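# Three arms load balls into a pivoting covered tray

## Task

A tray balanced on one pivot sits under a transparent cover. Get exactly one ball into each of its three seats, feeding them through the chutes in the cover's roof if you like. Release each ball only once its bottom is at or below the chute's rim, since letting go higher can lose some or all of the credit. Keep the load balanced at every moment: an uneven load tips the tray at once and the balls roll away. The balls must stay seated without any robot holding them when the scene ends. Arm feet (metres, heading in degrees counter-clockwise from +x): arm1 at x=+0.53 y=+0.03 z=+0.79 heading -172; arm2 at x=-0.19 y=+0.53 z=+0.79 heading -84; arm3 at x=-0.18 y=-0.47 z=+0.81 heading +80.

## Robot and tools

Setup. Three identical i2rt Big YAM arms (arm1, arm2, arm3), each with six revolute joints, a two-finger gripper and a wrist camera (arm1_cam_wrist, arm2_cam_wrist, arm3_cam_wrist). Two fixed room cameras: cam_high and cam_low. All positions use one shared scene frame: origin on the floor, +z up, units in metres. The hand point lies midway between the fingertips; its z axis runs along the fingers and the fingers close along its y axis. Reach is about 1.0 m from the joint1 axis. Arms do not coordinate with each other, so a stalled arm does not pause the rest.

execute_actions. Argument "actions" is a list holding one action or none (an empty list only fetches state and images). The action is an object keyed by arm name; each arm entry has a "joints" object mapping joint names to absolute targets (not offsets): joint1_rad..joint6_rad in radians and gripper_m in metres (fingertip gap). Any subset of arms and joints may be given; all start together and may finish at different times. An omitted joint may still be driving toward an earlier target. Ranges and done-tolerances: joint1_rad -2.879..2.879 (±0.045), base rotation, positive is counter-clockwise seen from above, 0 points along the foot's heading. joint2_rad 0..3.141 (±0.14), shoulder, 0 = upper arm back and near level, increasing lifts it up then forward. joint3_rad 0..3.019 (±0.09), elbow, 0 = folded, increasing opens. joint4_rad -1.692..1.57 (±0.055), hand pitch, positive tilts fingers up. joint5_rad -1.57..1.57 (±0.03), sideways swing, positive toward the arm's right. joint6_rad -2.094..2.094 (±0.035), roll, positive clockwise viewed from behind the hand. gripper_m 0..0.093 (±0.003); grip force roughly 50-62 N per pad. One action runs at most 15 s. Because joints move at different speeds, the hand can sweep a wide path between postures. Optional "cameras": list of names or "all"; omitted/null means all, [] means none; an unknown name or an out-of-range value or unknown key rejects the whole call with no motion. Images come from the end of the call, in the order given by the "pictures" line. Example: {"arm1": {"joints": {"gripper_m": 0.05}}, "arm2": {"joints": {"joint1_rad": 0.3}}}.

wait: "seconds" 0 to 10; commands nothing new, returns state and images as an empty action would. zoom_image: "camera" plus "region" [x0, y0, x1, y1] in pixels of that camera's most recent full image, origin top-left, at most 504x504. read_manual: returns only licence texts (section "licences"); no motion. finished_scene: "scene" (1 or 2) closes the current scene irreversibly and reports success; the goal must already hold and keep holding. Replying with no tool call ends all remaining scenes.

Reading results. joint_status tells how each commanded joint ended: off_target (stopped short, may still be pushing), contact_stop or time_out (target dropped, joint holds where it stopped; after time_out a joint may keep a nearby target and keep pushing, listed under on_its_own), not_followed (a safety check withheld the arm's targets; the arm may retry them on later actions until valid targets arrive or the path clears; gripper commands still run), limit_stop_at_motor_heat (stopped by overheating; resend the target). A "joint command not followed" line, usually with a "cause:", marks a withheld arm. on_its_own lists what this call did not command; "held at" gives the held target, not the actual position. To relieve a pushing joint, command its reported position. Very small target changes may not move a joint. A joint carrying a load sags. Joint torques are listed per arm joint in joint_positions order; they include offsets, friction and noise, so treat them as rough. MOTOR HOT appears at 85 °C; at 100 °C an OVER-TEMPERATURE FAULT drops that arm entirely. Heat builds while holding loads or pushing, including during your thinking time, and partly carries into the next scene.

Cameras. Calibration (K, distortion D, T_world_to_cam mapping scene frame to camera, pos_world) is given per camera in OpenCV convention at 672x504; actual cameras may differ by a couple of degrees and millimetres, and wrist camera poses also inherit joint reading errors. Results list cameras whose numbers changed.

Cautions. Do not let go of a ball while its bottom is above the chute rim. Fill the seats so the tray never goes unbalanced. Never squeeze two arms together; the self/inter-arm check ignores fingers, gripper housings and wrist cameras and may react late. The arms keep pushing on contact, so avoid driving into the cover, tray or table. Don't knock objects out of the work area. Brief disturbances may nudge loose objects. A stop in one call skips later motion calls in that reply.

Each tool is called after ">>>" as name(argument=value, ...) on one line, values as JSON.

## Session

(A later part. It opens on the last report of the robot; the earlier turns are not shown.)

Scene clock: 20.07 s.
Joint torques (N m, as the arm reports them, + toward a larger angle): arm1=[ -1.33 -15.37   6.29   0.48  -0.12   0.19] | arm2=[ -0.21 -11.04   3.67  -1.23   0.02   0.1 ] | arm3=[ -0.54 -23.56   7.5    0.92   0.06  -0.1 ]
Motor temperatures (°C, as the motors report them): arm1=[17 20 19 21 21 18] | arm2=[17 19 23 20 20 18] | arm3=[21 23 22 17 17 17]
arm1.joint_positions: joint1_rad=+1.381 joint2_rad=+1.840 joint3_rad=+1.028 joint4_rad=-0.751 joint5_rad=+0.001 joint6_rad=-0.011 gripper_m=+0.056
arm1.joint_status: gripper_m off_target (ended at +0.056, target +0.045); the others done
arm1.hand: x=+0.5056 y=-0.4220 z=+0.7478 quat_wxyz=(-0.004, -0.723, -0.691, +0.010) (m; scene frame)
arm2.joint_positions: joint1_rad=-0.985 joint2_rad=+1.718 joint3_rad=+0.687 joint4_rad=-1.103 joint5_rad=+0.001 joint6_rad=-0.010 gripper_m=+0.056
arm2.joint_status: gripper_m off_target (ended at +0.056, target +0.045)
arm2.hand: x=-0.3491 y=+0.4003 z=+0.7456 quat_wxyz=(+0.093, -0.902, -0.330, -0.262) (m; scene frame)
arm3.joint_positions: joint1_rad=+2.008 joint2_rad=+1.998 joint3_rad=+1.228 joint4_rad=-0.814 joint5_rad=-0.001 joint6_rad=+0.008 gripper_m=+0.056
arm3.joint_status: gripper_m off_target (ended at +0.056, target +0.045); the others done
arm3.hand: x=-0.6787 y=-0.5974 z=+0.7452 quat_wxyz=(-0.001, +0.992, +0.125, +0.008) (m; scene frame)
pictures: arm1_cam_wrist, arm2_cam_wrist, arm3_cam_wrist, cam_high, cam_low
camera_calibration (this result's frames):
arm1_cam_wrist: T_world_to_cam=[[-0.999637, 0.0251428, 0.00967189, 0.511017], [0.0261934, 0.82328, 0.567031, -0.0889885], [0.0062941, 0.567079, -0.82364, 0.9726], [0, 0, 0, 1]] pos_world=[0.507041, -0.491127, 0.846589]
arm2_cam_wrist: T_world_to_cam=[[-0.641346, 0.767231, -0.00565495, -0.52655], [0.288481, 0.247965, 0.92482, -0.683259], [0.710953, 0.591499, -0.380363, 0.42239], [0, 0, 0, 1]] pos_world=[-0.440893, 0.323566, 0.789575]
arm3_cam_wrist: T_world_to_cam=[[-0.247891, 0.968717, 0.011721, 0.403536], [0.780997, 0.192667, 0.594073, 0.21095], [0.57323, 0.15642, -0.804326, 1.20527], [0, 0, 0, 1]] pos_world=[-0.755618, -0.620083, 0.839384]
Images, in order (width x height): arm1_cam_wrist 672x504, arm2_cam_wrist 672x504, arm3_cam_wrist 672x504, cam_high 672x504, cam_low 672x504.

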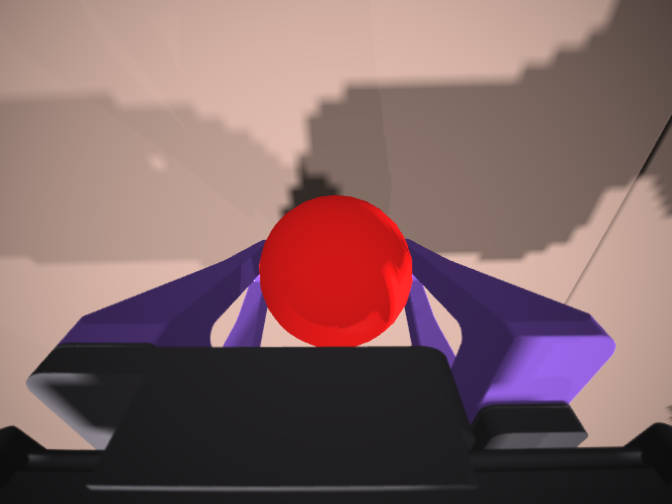

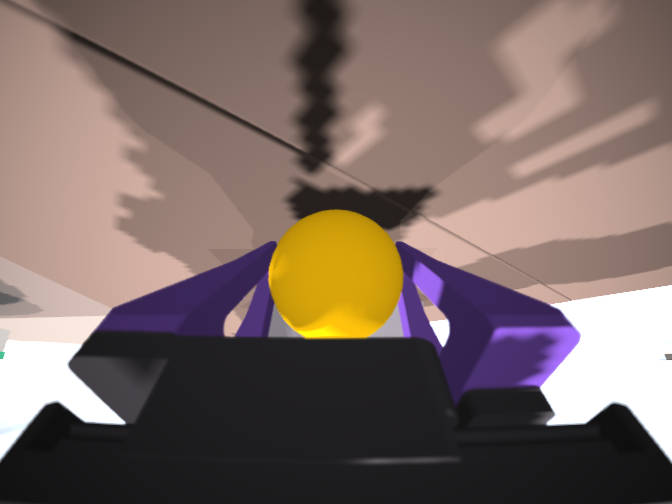

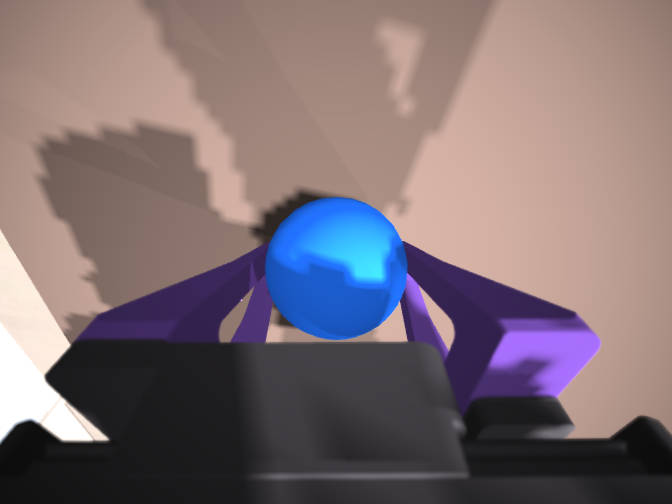

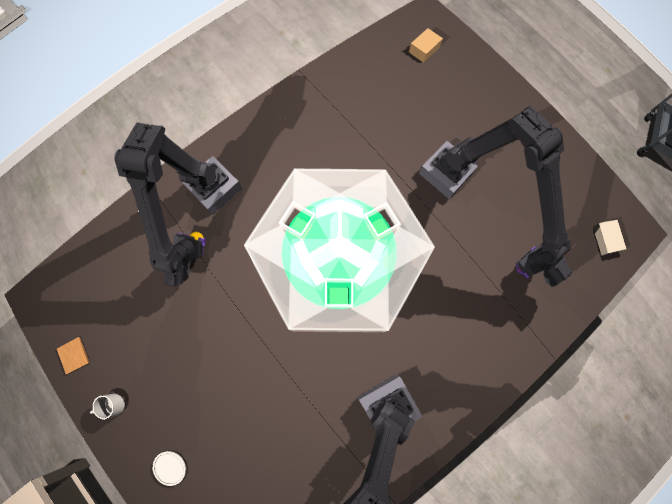

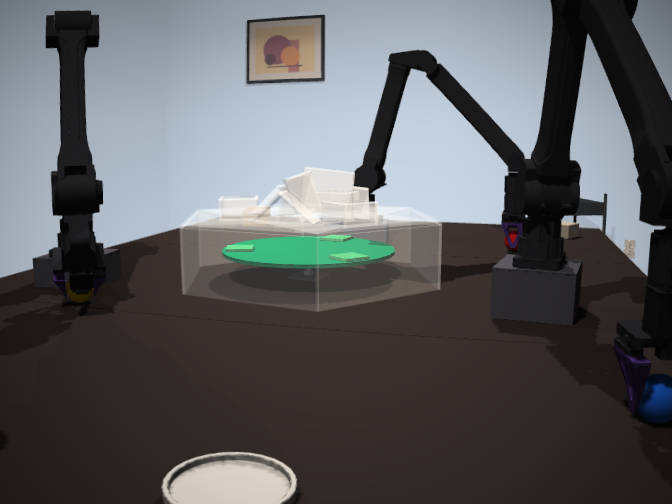

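>>> execute_actions(actions=[{"arm1":{"joints":{"joint1_rad":-0.098,"joint2_rad":1.15,"joint3_rad":0.989,"joint4_rad":-1.206,"joint6_rad":1.0}},"arm2":{"joints":{"joint1_rad":0.301,"joint2_rad":1.165,"joint3_rad":1.066,"joint4_rad":-1.222,"joint6_rad":0.846}},"arm3":{"joints":{"joint1_rad":-0.078,"joint2_rad":1.272,"joint3_rad":1.054,"joint4_rad":-1.145,"joint6_rad":1.23}}}])

Scene clock: 26.63 s.
Joint torques (N m, as the arm reports them, + toward a larger angle): arm1=[-0.48 -7.71  8.68 -0.3  -0.04  0.16] | arm2=[-0.14 -8.63  9.66  0.62  0.16  0.07] | arm3=[ -0.54 -12.01  10.17   0.43   0.05   0.07]
Motor temperatures (°C, as the motors report them): arm1=[17 20 19 21 21 18] | arm2=[17 19 23 20 20 18] | arm3=[21 23 22 17 17 17]
arm1.joint_positions: joint1_rad=-0.097 joint2_rad=+1.156 joint3_rad=+0.989 joint4_rad=-1.195 joint5_rad=+0.001 joint6_rad=+0.988 gripper_m=+0.056
arm1.joint_status: all done
arm1.hand: x=+0.1750 y=+0.0205 z=+0.9911 quat_wxyz=(-0.058, -0.883, +0.456, +0.092) (m; scene frame)
arm2.joint_positions: joint1_rad=+0.304 joint2_rad=+1.168 joint3_rad=+1.051 joint4_rad=-1.208 joint5_rad=-0.002 joint6_rad=+0.835 gripper_m=+0.056
arm2.joint_status: all done
arm2.hand: x=-0.0384 y=+0.1897 z=+1.0092 quat_wxyz=(-0.122, -0.834, -0.538, +0.019) (m; scene frame)
arm3.joint_positions: joint1_rad=-0.078 joint2_rad=+1.276 joint3_rad=+1.051 joint4_rad=-1.135 joint5_rad=+0.001 joint6_rad=+1.220 gripper_m=+0.056
arm3.joint_status: all done
arm3.hand: x=-0.0834 y=-0.0796 z=+1.0003 quat_wxyz=(-0.034, +0.048, -0.993, -0.101) (m; scene frame)
pictures: arm1_cam_wrist, arm2_cam_wrist, arm3_cam_wrist, cam_high, cam_low
camera_calibration (this result's frames):
arm1_cam_wrist: T_world_to_cam=[[0.783665, 0.593765, -0.182515, 0.033797], [0.5983, -0.642466, 0.478827, -0.565199], [0.167052, -0.484439, -0.858728, 0.9524], [0, 0, 0, 1]] pos_world=[0.152573, 0.0781911, 1.09465]
arm2_cam_wrist: T_world_to_cam=[[-0.89991, 0.394614, -0.185587, 0.0781866], [0.287498, 0.856879, 0.427906, -0.578534], [0.327883, 0.331721, -0.884564, 0.969703], [0, 0, 0, 1]] pos_world=[-0.0812607, 0.143209, 1.11983]
arm3_cam_wrist: T_world_to_cam=[[0.100726, -0.977277, -0.186503, 0.119], [-0.842968, -0.183397, 0.505737, -0.582274], [-0.528449, 0.106275, -0.842287, 0.93033], [0, 0, 0, 1]] pos_world=[-0.0111922, -0.0893625, 1.10028]
Images, in order (width x height): arm1_cam_wrist 672x504, arm2_cam_wrist 672x504, arm3_cam_wrist 672x504, cam_high 672x504, cam_low 672x504.

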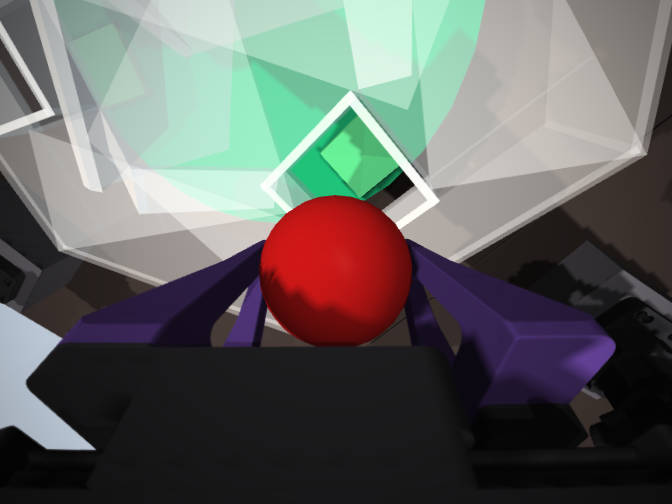

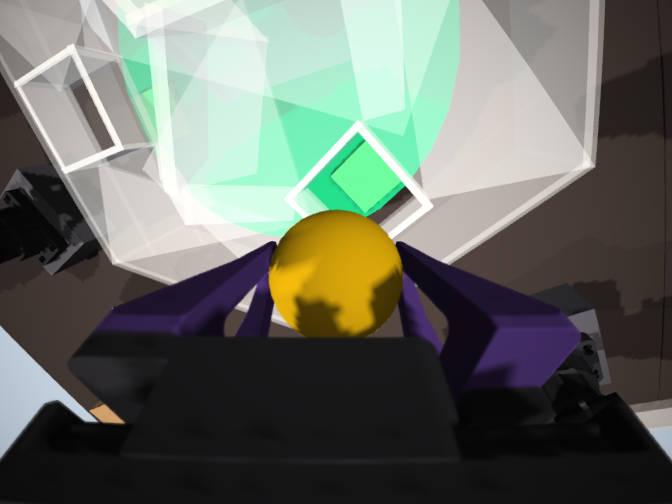

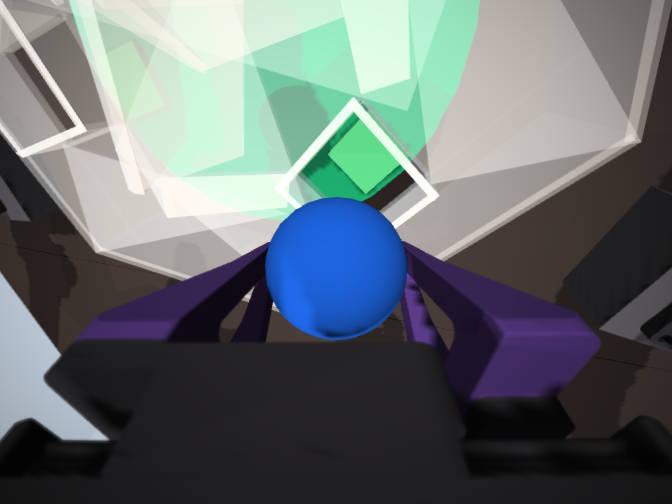

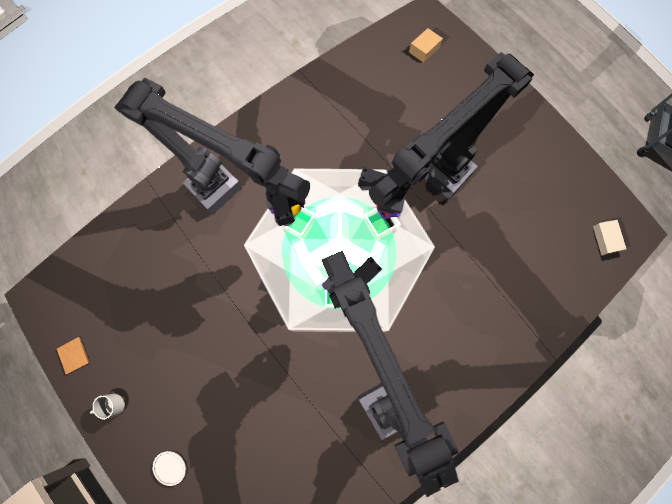

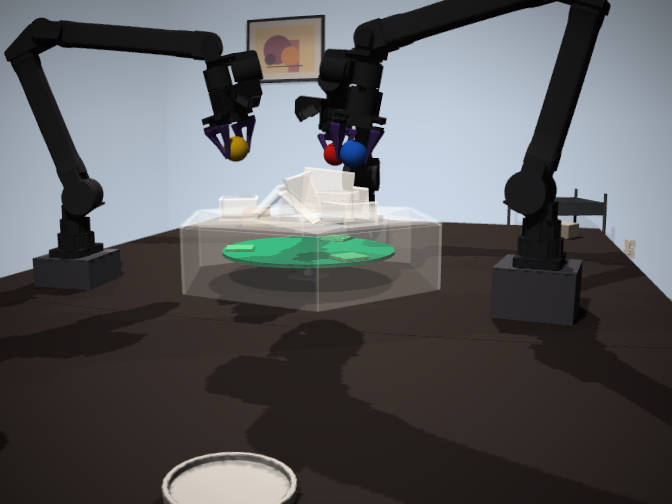

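>>> zoom_image(camera="arm1_cam_wrist", region=[250, 70, 450, 270])

>>> zoom_image(camera="arm2_cam_wrist", region=[250, 70, 450, 270])

>>> zoom_image(camera="arm3_cam_wrist", region=[250, 70, 450, 270])

>>> zoom_image(camera="cam_low", region=[190, 110, 410, 260])

Region (250, 70, 450, 270) of arm1_cam_wrist's 672x504 image, scaled by 2.520, with more detail than that image has.

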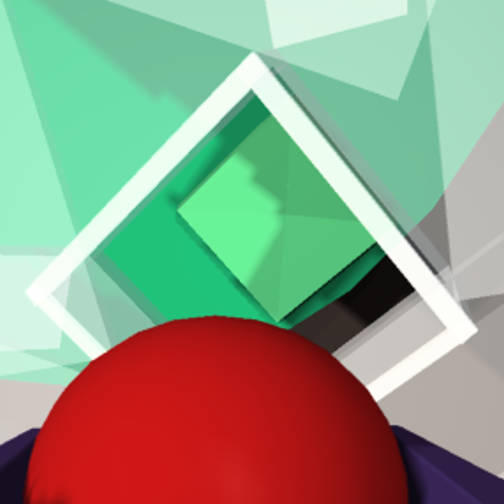

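Region (250, 70, 450, 270) of arm2_cam_wrist's 672x504 image, scaled by 2.520, with more detail than that image has.

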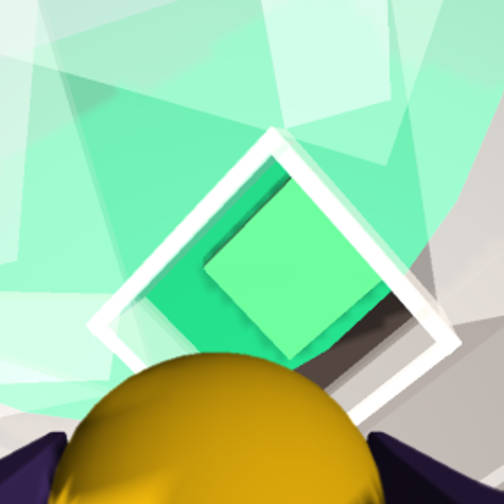

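Region (250, 70, 450, 270) of arm3_cam_wrist's 672x504 image, scaled by 2.520, with more detail than that image has.

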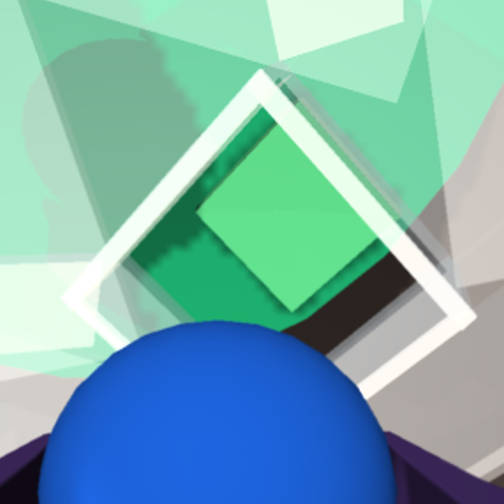

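Region (190, 110, 410, 260) of cam_low's 672x504 image, scaled by 2.291, with more detail than that image has; it fills the top 344 rows of this view, and the rest is white.

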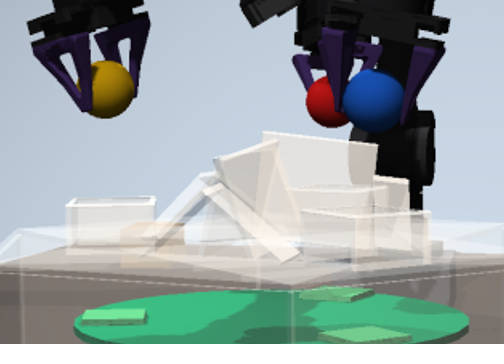

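>>> execute_actions(actions=[{"arm1":{"joints":{"joint1_rad":-0.074,"joint2_rad":1.355,"joint4_rad":-1.172}},"arm2":{"joints":{"joint2_rad":1.413,"joint4_rad":-1.248}},"arm3":{"joints":{"joint1_rad":-0.063,"joint2_rad":1.477,"joint4_rad":-1.112}}}])

Scene clock: 35.53 s.
Joint torques (N m, as the arm reports them, + toward a larger angle): arm1=[  0.06 -10.98   7.94   0.42  -0.03   0.18] | arm2=[ -0.01 -13.96   8.71   0.19   0.15   0.07] | arm3=[  0.47 -15.06   9.04   0.83   0.07   0.11]
Motor temperatures (°C, as the motors report them): arm1=[17 20 20 20 21 18] | arm2=[17 19 24 20 20 18] | arm3=[21 23 23 17 17 17]
arm1.joint_positions: joint1_rad=-0.083 joint2_rad=+1.370 joint3_rad=+0.989 joint4_rad=-1.184 joint5_rad=+0.001 joint6_rad=+0.988 gripper_m=+0.056
arm1.joint_status: all done
arm1.hand: x=+0.1645 y=+0.0143 z=+0.9180 quat_wxyz=(-0.008, -0.892, +0.452, +0.003) (m; scene frame)
arm2.joint_positions: joint1_rad=+0.304 joint2_rad=+1.439 joint3_rad=+1.051 joint4_rad=-1.235 joint5_rad=-0.002 joint6_rad=+0.835 gripper_m=+0.056
arm2.joint_status: all done
arm2.hand: x=-0.0362 y=+0.1848 z=+0.9115 quat_wxyz=(+0.024, -0.840, -0.542, -0.005) (m; scene frame)
arm3.joint_positions: joint1_rad=-0.075 joint2_rad=+1.487 joint3_rad=+1.051 joint4_rad=-1.122 joint5_rad=+0.001 joint6_rad=+1.220 gripper_m=+0.056
arm3.joint_status: all done
arm3.hand: x=-0.0824 y=-0.0727 z=+0.9195 quat_wxyz=(-0.004, +0.049, -0.999, -0.007) (m; scene frame)
pictures: arm1_cam_wrist, arm2_cam_wrist, arm3_cam_wrist, cam_high, cam_low
camera_calibration (this result's frames):
arm1_cam_wrist: T_world_to_cam=[[0.794662, 0.606812, -0.0170578, -0.121579], [0.500288, -0.638729, 0.584583, -0.608931], [0.343836, -0.47308, -0.811155, 0.815425], [0, 0, 0, 1]] pos_world=[0.120882, 0.0705947, 1.01533]
arm2_cam_wrist: T_world_to_cam=[[-0.909002, 0.415401, 0.0340155, -0.140385], [0.34922, 0.714542, 0.606198, -0.667096], [0.22751, 0.562914, -0.794586, 0.755822], [0, 0, 0, 1]] pos_world=[-0.0666041, 0.109521, 1.00973]
arm3_cam_wrist: T_world_to_cam=[[0.0976906, -0.995216, -0.0014637, -0.0611065], [-0.815795, -0.0809209, 0.572652, -0.591202], [-0.570031, -0.0547486, -0.819797, 0.826227], [0, 0, 0, 1]] pos_world=[-0.0053558, -0.0634199, 1.0158]
Images, in order (width x height): arm1_cam_wrist 672x504, arm2_cam_wrist 672x504, arm3_cam_wrist 672x504, cam_high 672x504, cam_low 672x504.

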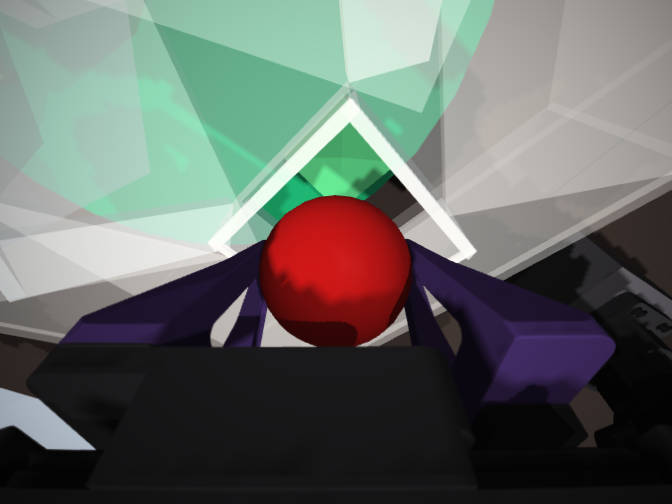

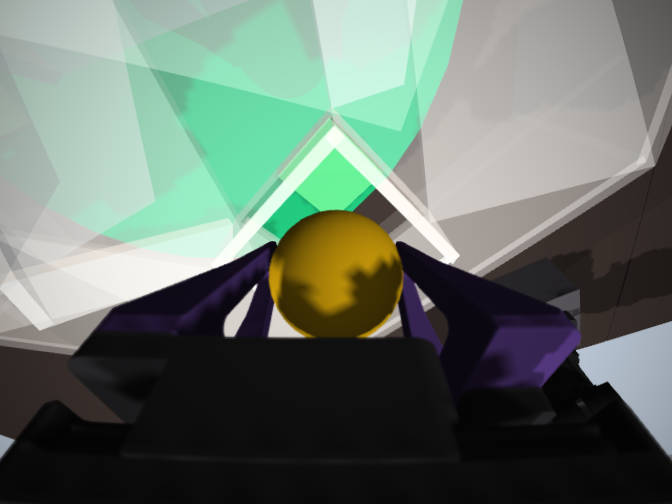

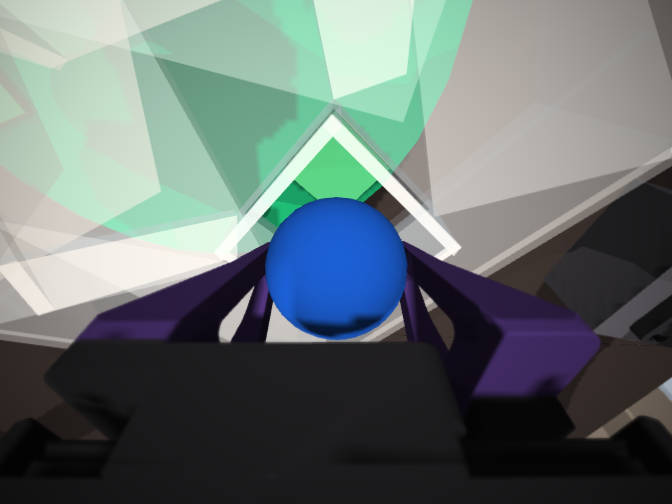

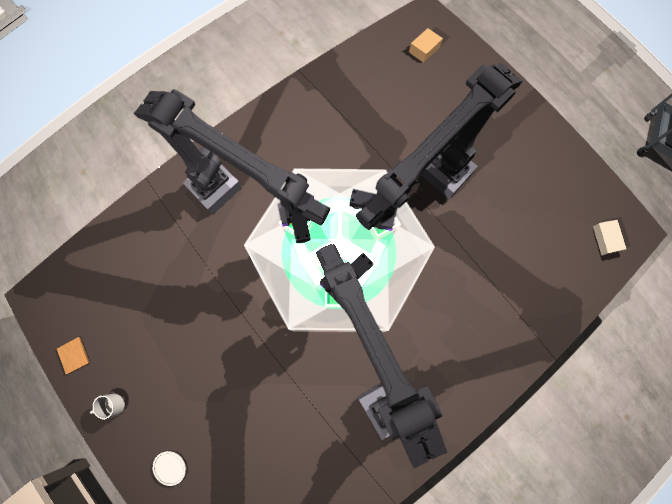

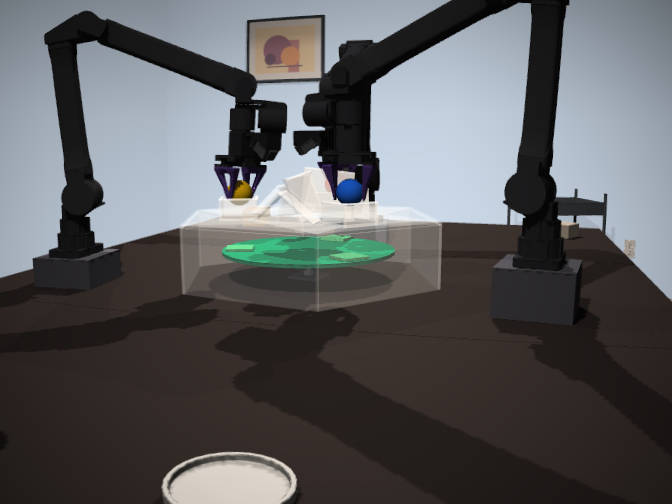

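>>> zoom_image(camera="cam_low", region=[200, 150, 400, 250])

>>> zoom_image(camera="arm1_cam_wrist", region=[190, 70, 490, 300])

>>> zoom_image(camera="arm2_cam_wrist", region=[190, 70, 490, 300])

>>> zoom_image(camera="arm3_cam_wrist", region=[190, 70, 490, 300])

Region (200, 150, 400, 250) of cam_low's 672x504 image, scaled by 2.520, with more detail than that image has.

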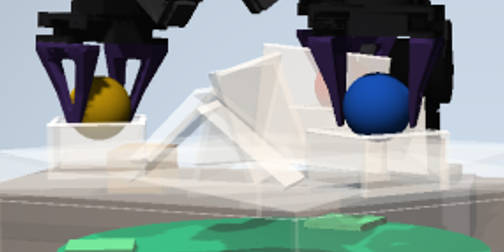

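Region (190, 70, 490, 300) of arm1_cam_wrist's 672x504 image, scaled by 1.680, with more detail than that image has; it fills the top 386 rows of this view, and the rest is white.

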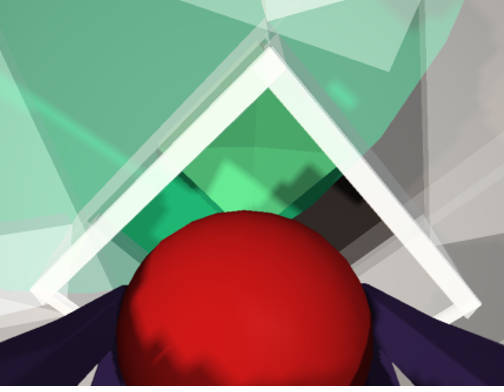

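Region (190, 70, 490, 300) of arm2_cam_wrist's 672x504 image, scaled by 1.680, with more detail than that image has; it fills the top 386 rows of this view, and the rest is white.

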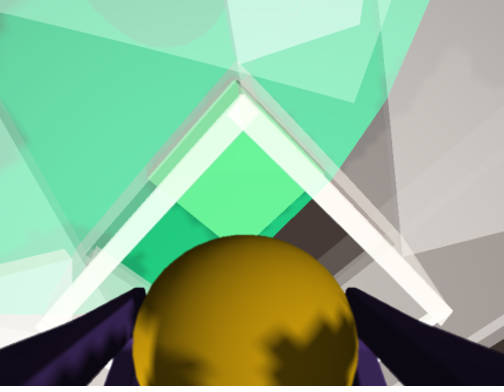

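Region (190, 70, 490, 300) of arm3_cam_wrist's 672x504 image, scaled by 1.680, with more detail than that image has; it fills the top 386 rows of this view, and the rest is white.

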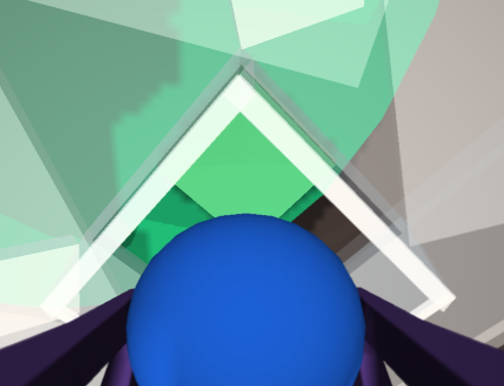

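>>> execute_actions(actions=[{"arm1":{"joints":{"gripper_m":0.066}},"arm2":{"joints":{"gripper_m":0.066}},"arm3":{"joints":{"gripper_m":0.066}}}])

Scene clock: 43.13 s.
Joint torques (N m, as the arm reports them, + toward a larger angle): arm1=[ -0.05 -10.51   8.     0.44  -0.04   0.18] | arm2=[ -0.09 -13.04   8.77   0.06   0.15   0.09] | arm3=[  0.38 -15.96   9.33   0.85   0.06   0.1 ]
Motor temperatures (°C, as the motors report them): arm1=[17 20 20 20 21 18] | arm2=[17 19 25 20 20 18] | arm3=[21 23 23 17 17 17]
arm1.joint_positions: joint1_rad=-0.083 joint2_rad=+1.367 joint3_rad=+0.989 joint4_rad=-1.184 joint5_rad=+0.001 joint6_rad=+0.988 gripper_m=+0.066
arm1.joint_status: all done
arm1.hand: x=+0.1645 y=+0.0143 z=+0.9189 quat_wxyz=(-0.009, -0.892, +0.452, +0.005) (m; scene frame)
arm2.joint_positions: joint1_rad=+0.304 joint2_rad=+1.432 joint3_rad=+1.051 joint4_rad=-1.235 joint5_rad=-0.002 joint6_rad=+0.835 gripper_m=+0.066
arm2.joint_status: all done
arm2.hand: x=-0.0362 y=+0.1848 z=+0.9141 quat_wxyz=(+0.021, -0.840, -0.542, -0.004) (m; scene frame)
arm3.joint_positions: joint1_rad=-0.075 joint2_rad=+1.487 joint3_rad=+1.051 joint4_rad=-1.122 joint5_rad=+0.001 joint6_rad=+1.220 gripper_m=+0.066
arm3.joint_status: all done
arm3.hand: x=-0.0824 y=-0.0727 z=+0.9197 quat_wxyz=(-0.004, +0.049, -0.999, -0.007) (m; scene frame)
pictures: arm1_cam_wrist, arm2_cam_wrist, arm3_cam_wrist, cam_high, cam_low
camera_calibration (this result's frames):
arm1_cam_wrist: T_world_to_cam=[[0.794633, 0.606784, -0.0192581, -0.119543], [0.501825, -0.638667, 0.583332, -0.60857], [0.341657, -0.473199, -0.812006, 0.817324], [0, 0, 0, 1]] pos_world=[0.121144, 0.0706202, 1.01637]
arm2_cam_wrist: T_world_to_cam=[[-0.908933, 0.415958, 0.028641, -0.135642], [0.347761, 0.71843, 0.602429, -0.665983], [0.230009, 0.557528, -0.797658, 0.761791], [0, 0, 0, 1]] pos_world=[-0.0669055, 0.110164, 1.01274]
arm3_cam_wrist: T_world_to_cam=[[0.0973123, -0.995252, -0.00182565, -0.0607988], [-0.815877, -0.0808239, 0.572548, -0.591189], [-0.569978, -0.0542265, -0.819869, 0.826457], [0, 0, 0, 1]] pos_world=[-0.00535919, -0.0634764, 1.01596]
Images, in order (width x height): arm1_cam_wrist 672x504, arm2_cam_wrist 672x504, arm3_cam_wrist 672x504, cam_high 672x504, cam_low 672x504.

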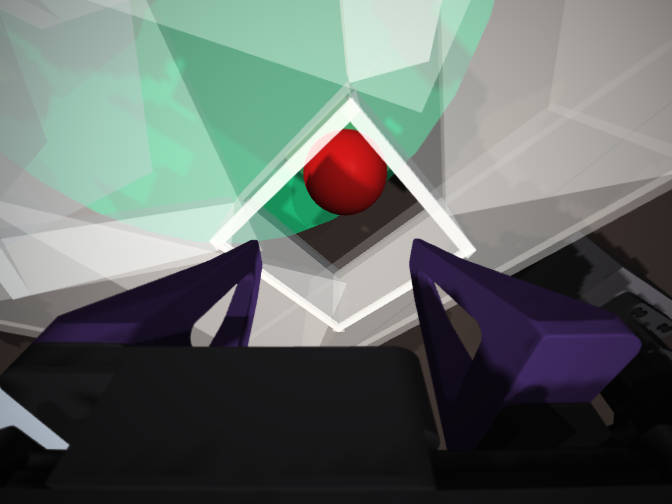

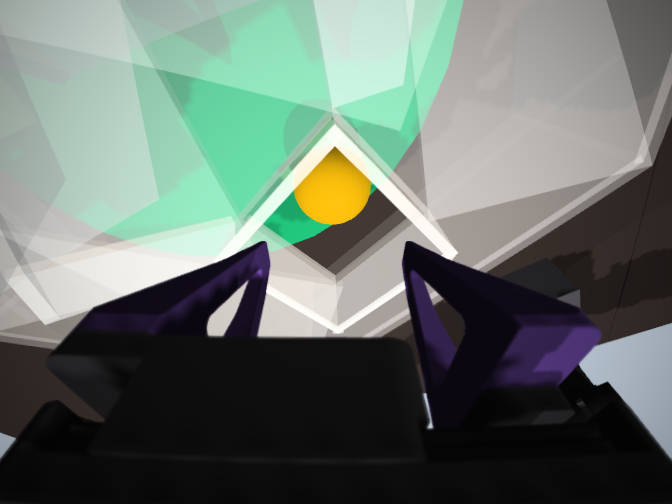

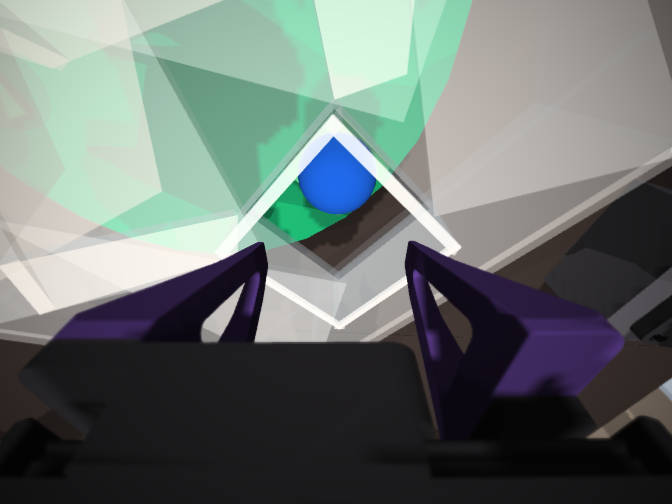

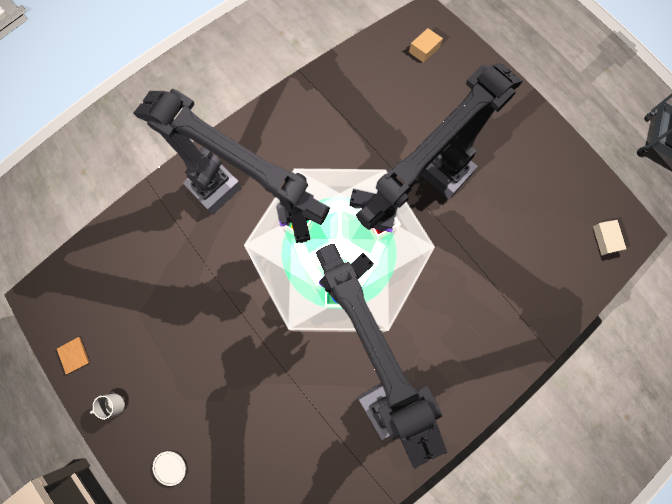

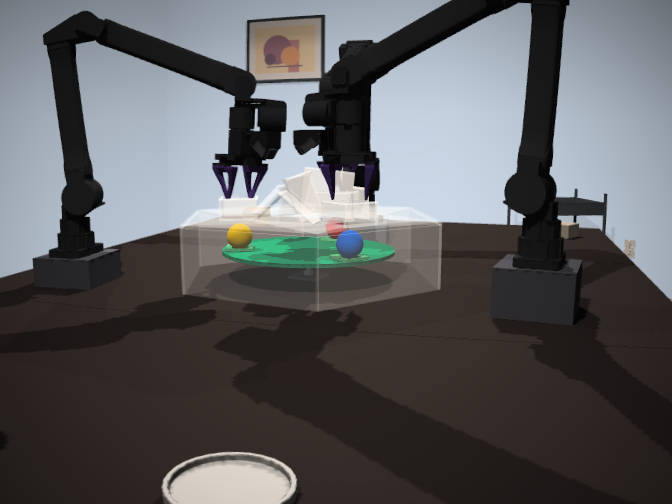

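All three balls landed in their seats. I'll check the tray is still stable before I end the scene.

>>> execute_actions(actions=[], cameras=["cam_low","arm1_cam_wrist","arm2_cam_wrist","arm3_cam_wrist"])

>>> zoom_image(camera="cam_low", region=[180, 160, 450, 310])

Scene clock: 43.27 s.
Joint torques (N m, as the arm reports them, + toward a larger angle): arm1=[ -0.16 -10.55   7.93   0.44  -0.03   0.18] | arm2=[ -0.1  -13.11   8.74   0.01   0.18   0.04] | arm3=[  0.17 -15.01   9.37   0.9    0.07   0.11]
Motor temperatures (°C, as the motors report them): arm1=[17 20 20 20 21 18] | arm2=[17 19 25 20 20 18] | arm3=[21 23 23 17 17 17]
arm1.joint_positions: joint1_rad=-0.083 joint2_rad=+1.367 joint3_rad=+0.989 joint4_rad=-1.184 joint5_rad=+0.001 joint6_rad=+0.988 gripper_m=+0.066
arm1.joint_status: all done
arm1.hand: x=+0.1645 y=+0.0143 z=+0.9189 quat_wxyz=(-0.009, -0.892, +0.452, +0.005) (m; scene frame)
arm2.joint_positions: joint1_rad=+0.304 joint2_rad=+1.432 joint3_rad=+1.051 joint4_rad=-1.235 joint5_rad=-0.002 joint6_rad=+0.835 gripper_m=+0.066
arm2.joint_status: all done
arm2.hand: x=-0.0362 y=+0.1848 z=+0.9141 quat_wxyz=(+0.021, -0.840, -0.542, -0.004) (m; scene frame)
arm3.joint_positions: joint1_rad=-0.075 joint2_rad=+1.487 joint3_rad=+1.051 joint4_rad=-1.122 joint5_rad=+0.001 joint6_rad=+1.220 gripper_m=+0.066
arm3.joint_status: all done
arm3.hand: x=-0.0824 y=-0.0727 z=+0.9197 quat_wxyz=(-0.004, +0.049, -0.999, -0.007) (m; scene frame)
pictures: arm1_cam_wrist, arm2_cam_wrist, arm3_cam_wrist, cam_low
camera_calibration (this result's frames):
arm1_cam_wrist: T_world_to_cam=[[0.794633, 0.606784, -0.0192581, -0.119543], [0.501825, -0.638667, 0.583332, -0.60857], [0.341657, -0.473199, -0.812006, 0.817324], [0, 0, 0, 1]] pos_world=[0.121144, 0.0706202, 1.01637]
arm2_cam_wrist: T_world_to_cam=[[-0.908933, 0.415958, 0.028641, -0.135642], [0.347761, 0.71843, 0.602429, -0.665983], [0.230009, 0.557528, -0.797658, 0.761791], [0, 0, 0, 1]] pos_world=[-0.0669055, 0.110164, 1.01274]
arm3_cam_wrist: T_world_to_cam=[[0.0973123, -0.995252, -0.00182565, -0.0607988], [-0.815877, -0.0808239, 0.572548, -0.591189], [-0.569978, -0.0542265, -0.819869, 0.826457], [0, 0, 0, 1]] pos_world=[-0.00535919, -0.0634764, 1.01596]
Images, in order (width x height): arm1_cam_wrist 672x504, arm2_cam_wrist 672x504, arm3_cam_wrist 672x504, cam_low 672x504.

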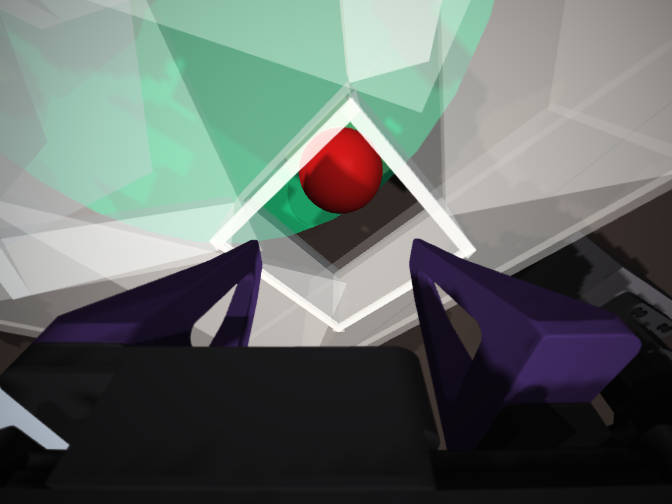

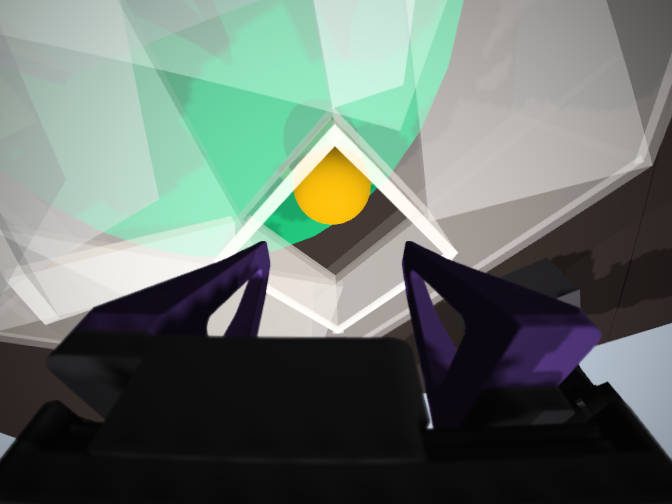

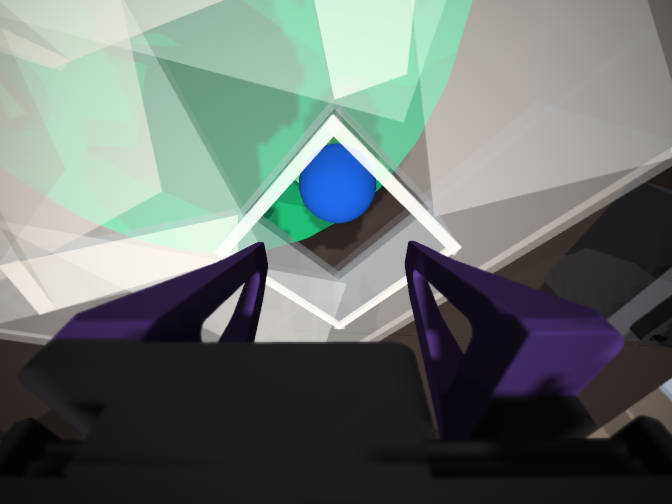

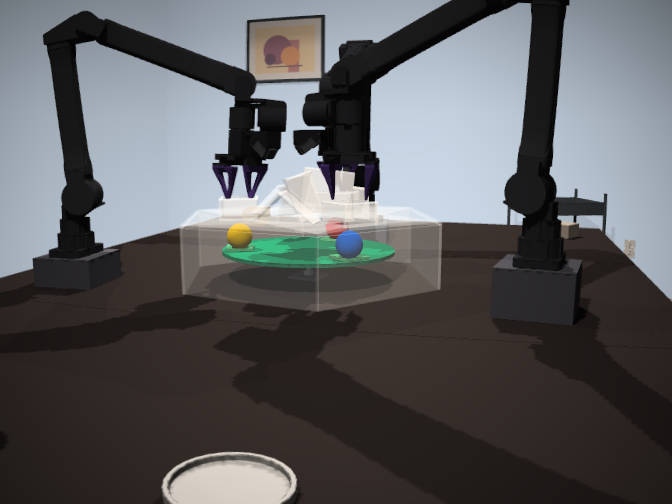

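Region (180, 160, 450, 310) of cam_low's 672x504 image, scaled by 1.867, with more detail than that image has.

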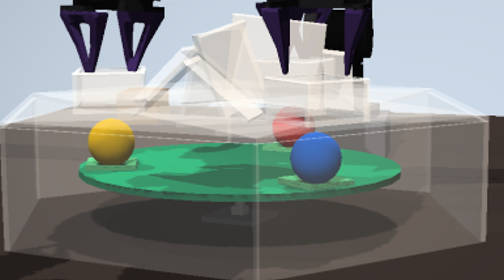

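>>> wait(seconds=2)

Scene clock: 45.37 s.
Joint torques (N m, as the arm reports them, + toward a larger angle): arm1=[  0.03 -10.51   7.99   0.52   0.     0.16] | arm2=[ -0.49 -13.07   8.63   0.14   0.17   0.1 ] | arm3=[  0.2  -15.29   9.2    0.96   0.07   0.12]
Motor temperatures (°C, as the motors report them): arm1=[17 20 20 20 21 18] | arm2=[17 19 25 20 20 18] | arm3=[21 23 23 17 17 17]
arm1.joint_positions: joint1_rad=-0.083 joint2_rad=+1.367 joint3_rad=+0.989 joint4_rad=-1.184 joint5_rad=+0.001 joint6_rad=+0.988 gripper_m=+0.066
arm1.joint_status: all done
arm1.hand: x=+0.1645 y=+0.0143 z=+0.9189 quat_wxyz=(-0.009, -0.892, +0.452, +0.005) (m; scene frame)
arm2.joint_positions: joint1_rad=+0.304 joint2_rad=+1.432 joint3_rad=+1.051 joint4_rad=-1.235 joint5_rad=-0.002 joint6_rad=+0.835 gripper_m=+0.066
arm2.joint_status: all done
arm2.hand: x=-0.0362 y=+0.1848 z=+0.9141 quat_wxyz=(+0.021, -0.840, -0.542, -0.004) (m; scene frame)
arm3.joint_positions: joint1_rad=-0.075 joint2_rad=+1.487 joint3_rad=+1.051 joint4_rad=-1.122 joint5_rad=+0.001 joint6_rad=+1.220 gripper_m=+0.066
arm3.joint_status: all done
arm3.hand: x=-0.0824 y=-0.0727 z=+0.9197 quat_wxyz=(-0.004, +0.049, -0.999, -0.007) (m; scene frame)
wait: 2.00 s; at rest by 0.17 s
pictures: arm1_cam_wrist, arm2_cam_wrist, arm3_cam_wrist, cam_high, cam_low
camera_calibration (this result's frames):
arm1_cam_wrist: T_world_to_cam=[[0.794633, 0.606784, -0.0192581, -0.119543], [0.501825, -0.638667, 0.583332, -0.60857], [0.341657, -0.473199, -0.812006, 0.817324], [0, 0, 0, 1]] pos_world=[0.121144, 0.0706202, 1.01637]
arm2_cam_wrist: T_world_to_cam=[[-0.908933, 0.415958, 0.028641, -0.135642], [0.347761, 0.71843, 0.602429, -0.665983], [0.230009, 0.557528, -0.797658, 0.761791], [0, 0, 0, 1]] pos_world=[-0.0669055, 0.110164, 1.01274]
arm3_cam_wrist: T_world_to_cam=[[0.0973123, -0.995252, -0.00182565, -0.0607988], [-0.815877, -0.0808239, 0.572548, -0.591189], [-0.569978, -0.0542265, -0.819869, 0.826457], [0, 0, 0, 1]] pos_world=[-0.00535919, -0.0634764, 1.01596]
Images, in order (width x height): arm1_cam_wrist 672x504, arm2_cam_wrist 672x504, arm3_cam_wrist 672x504, cam_high 672x504, cam_low 672x504.

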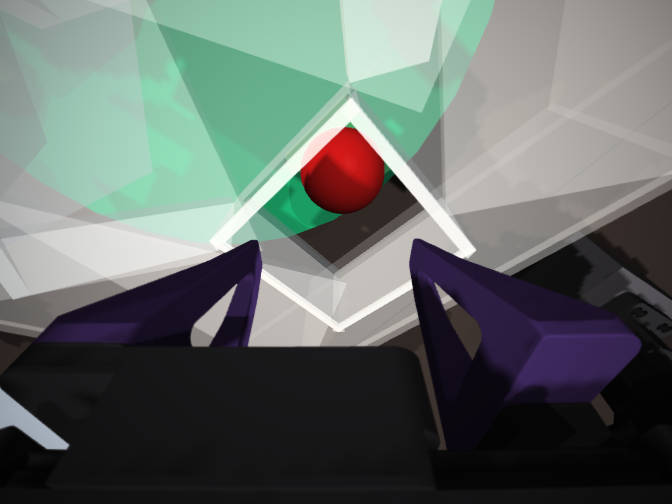

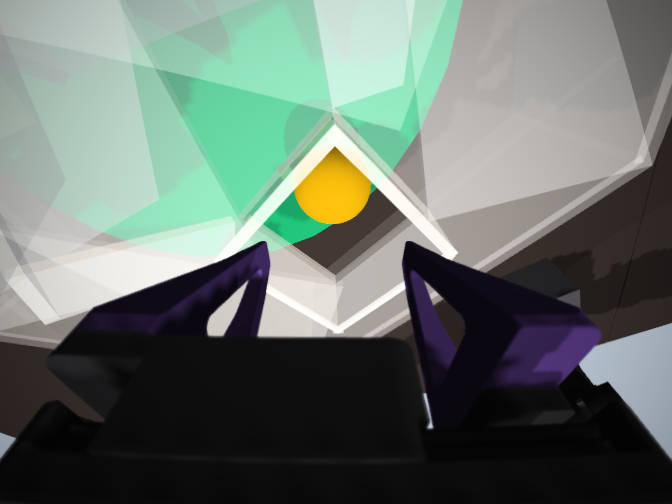

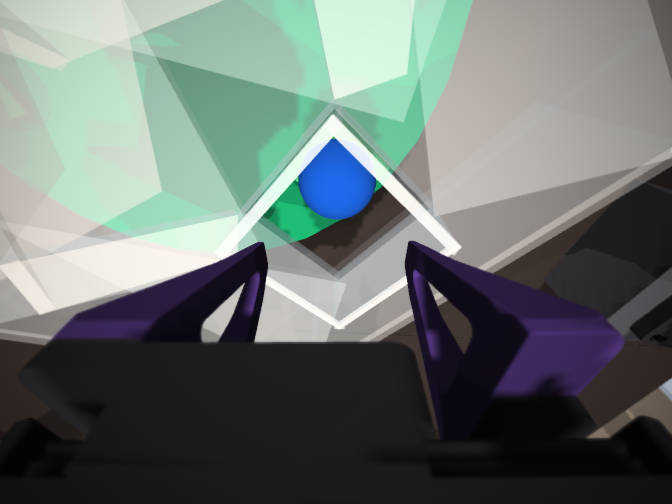

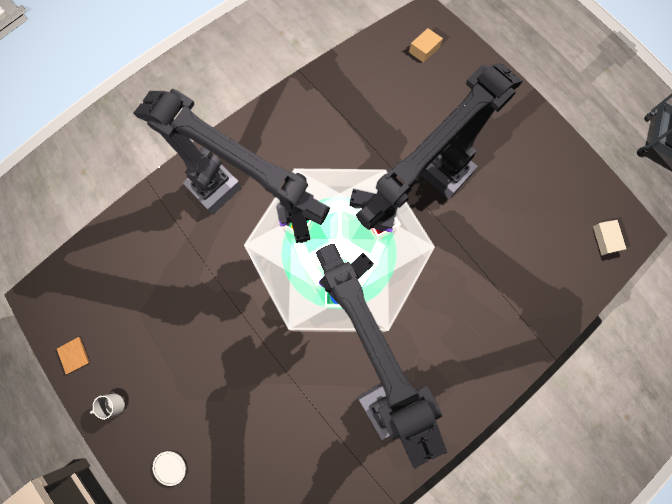

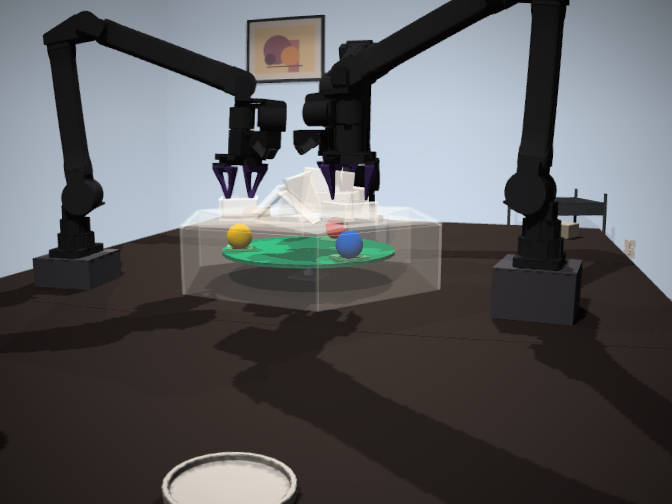

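The balls have settled and the tray is level, so I'm ending the scene.

>>> finished_scene(scene=2)

The scene is finished: the task was done.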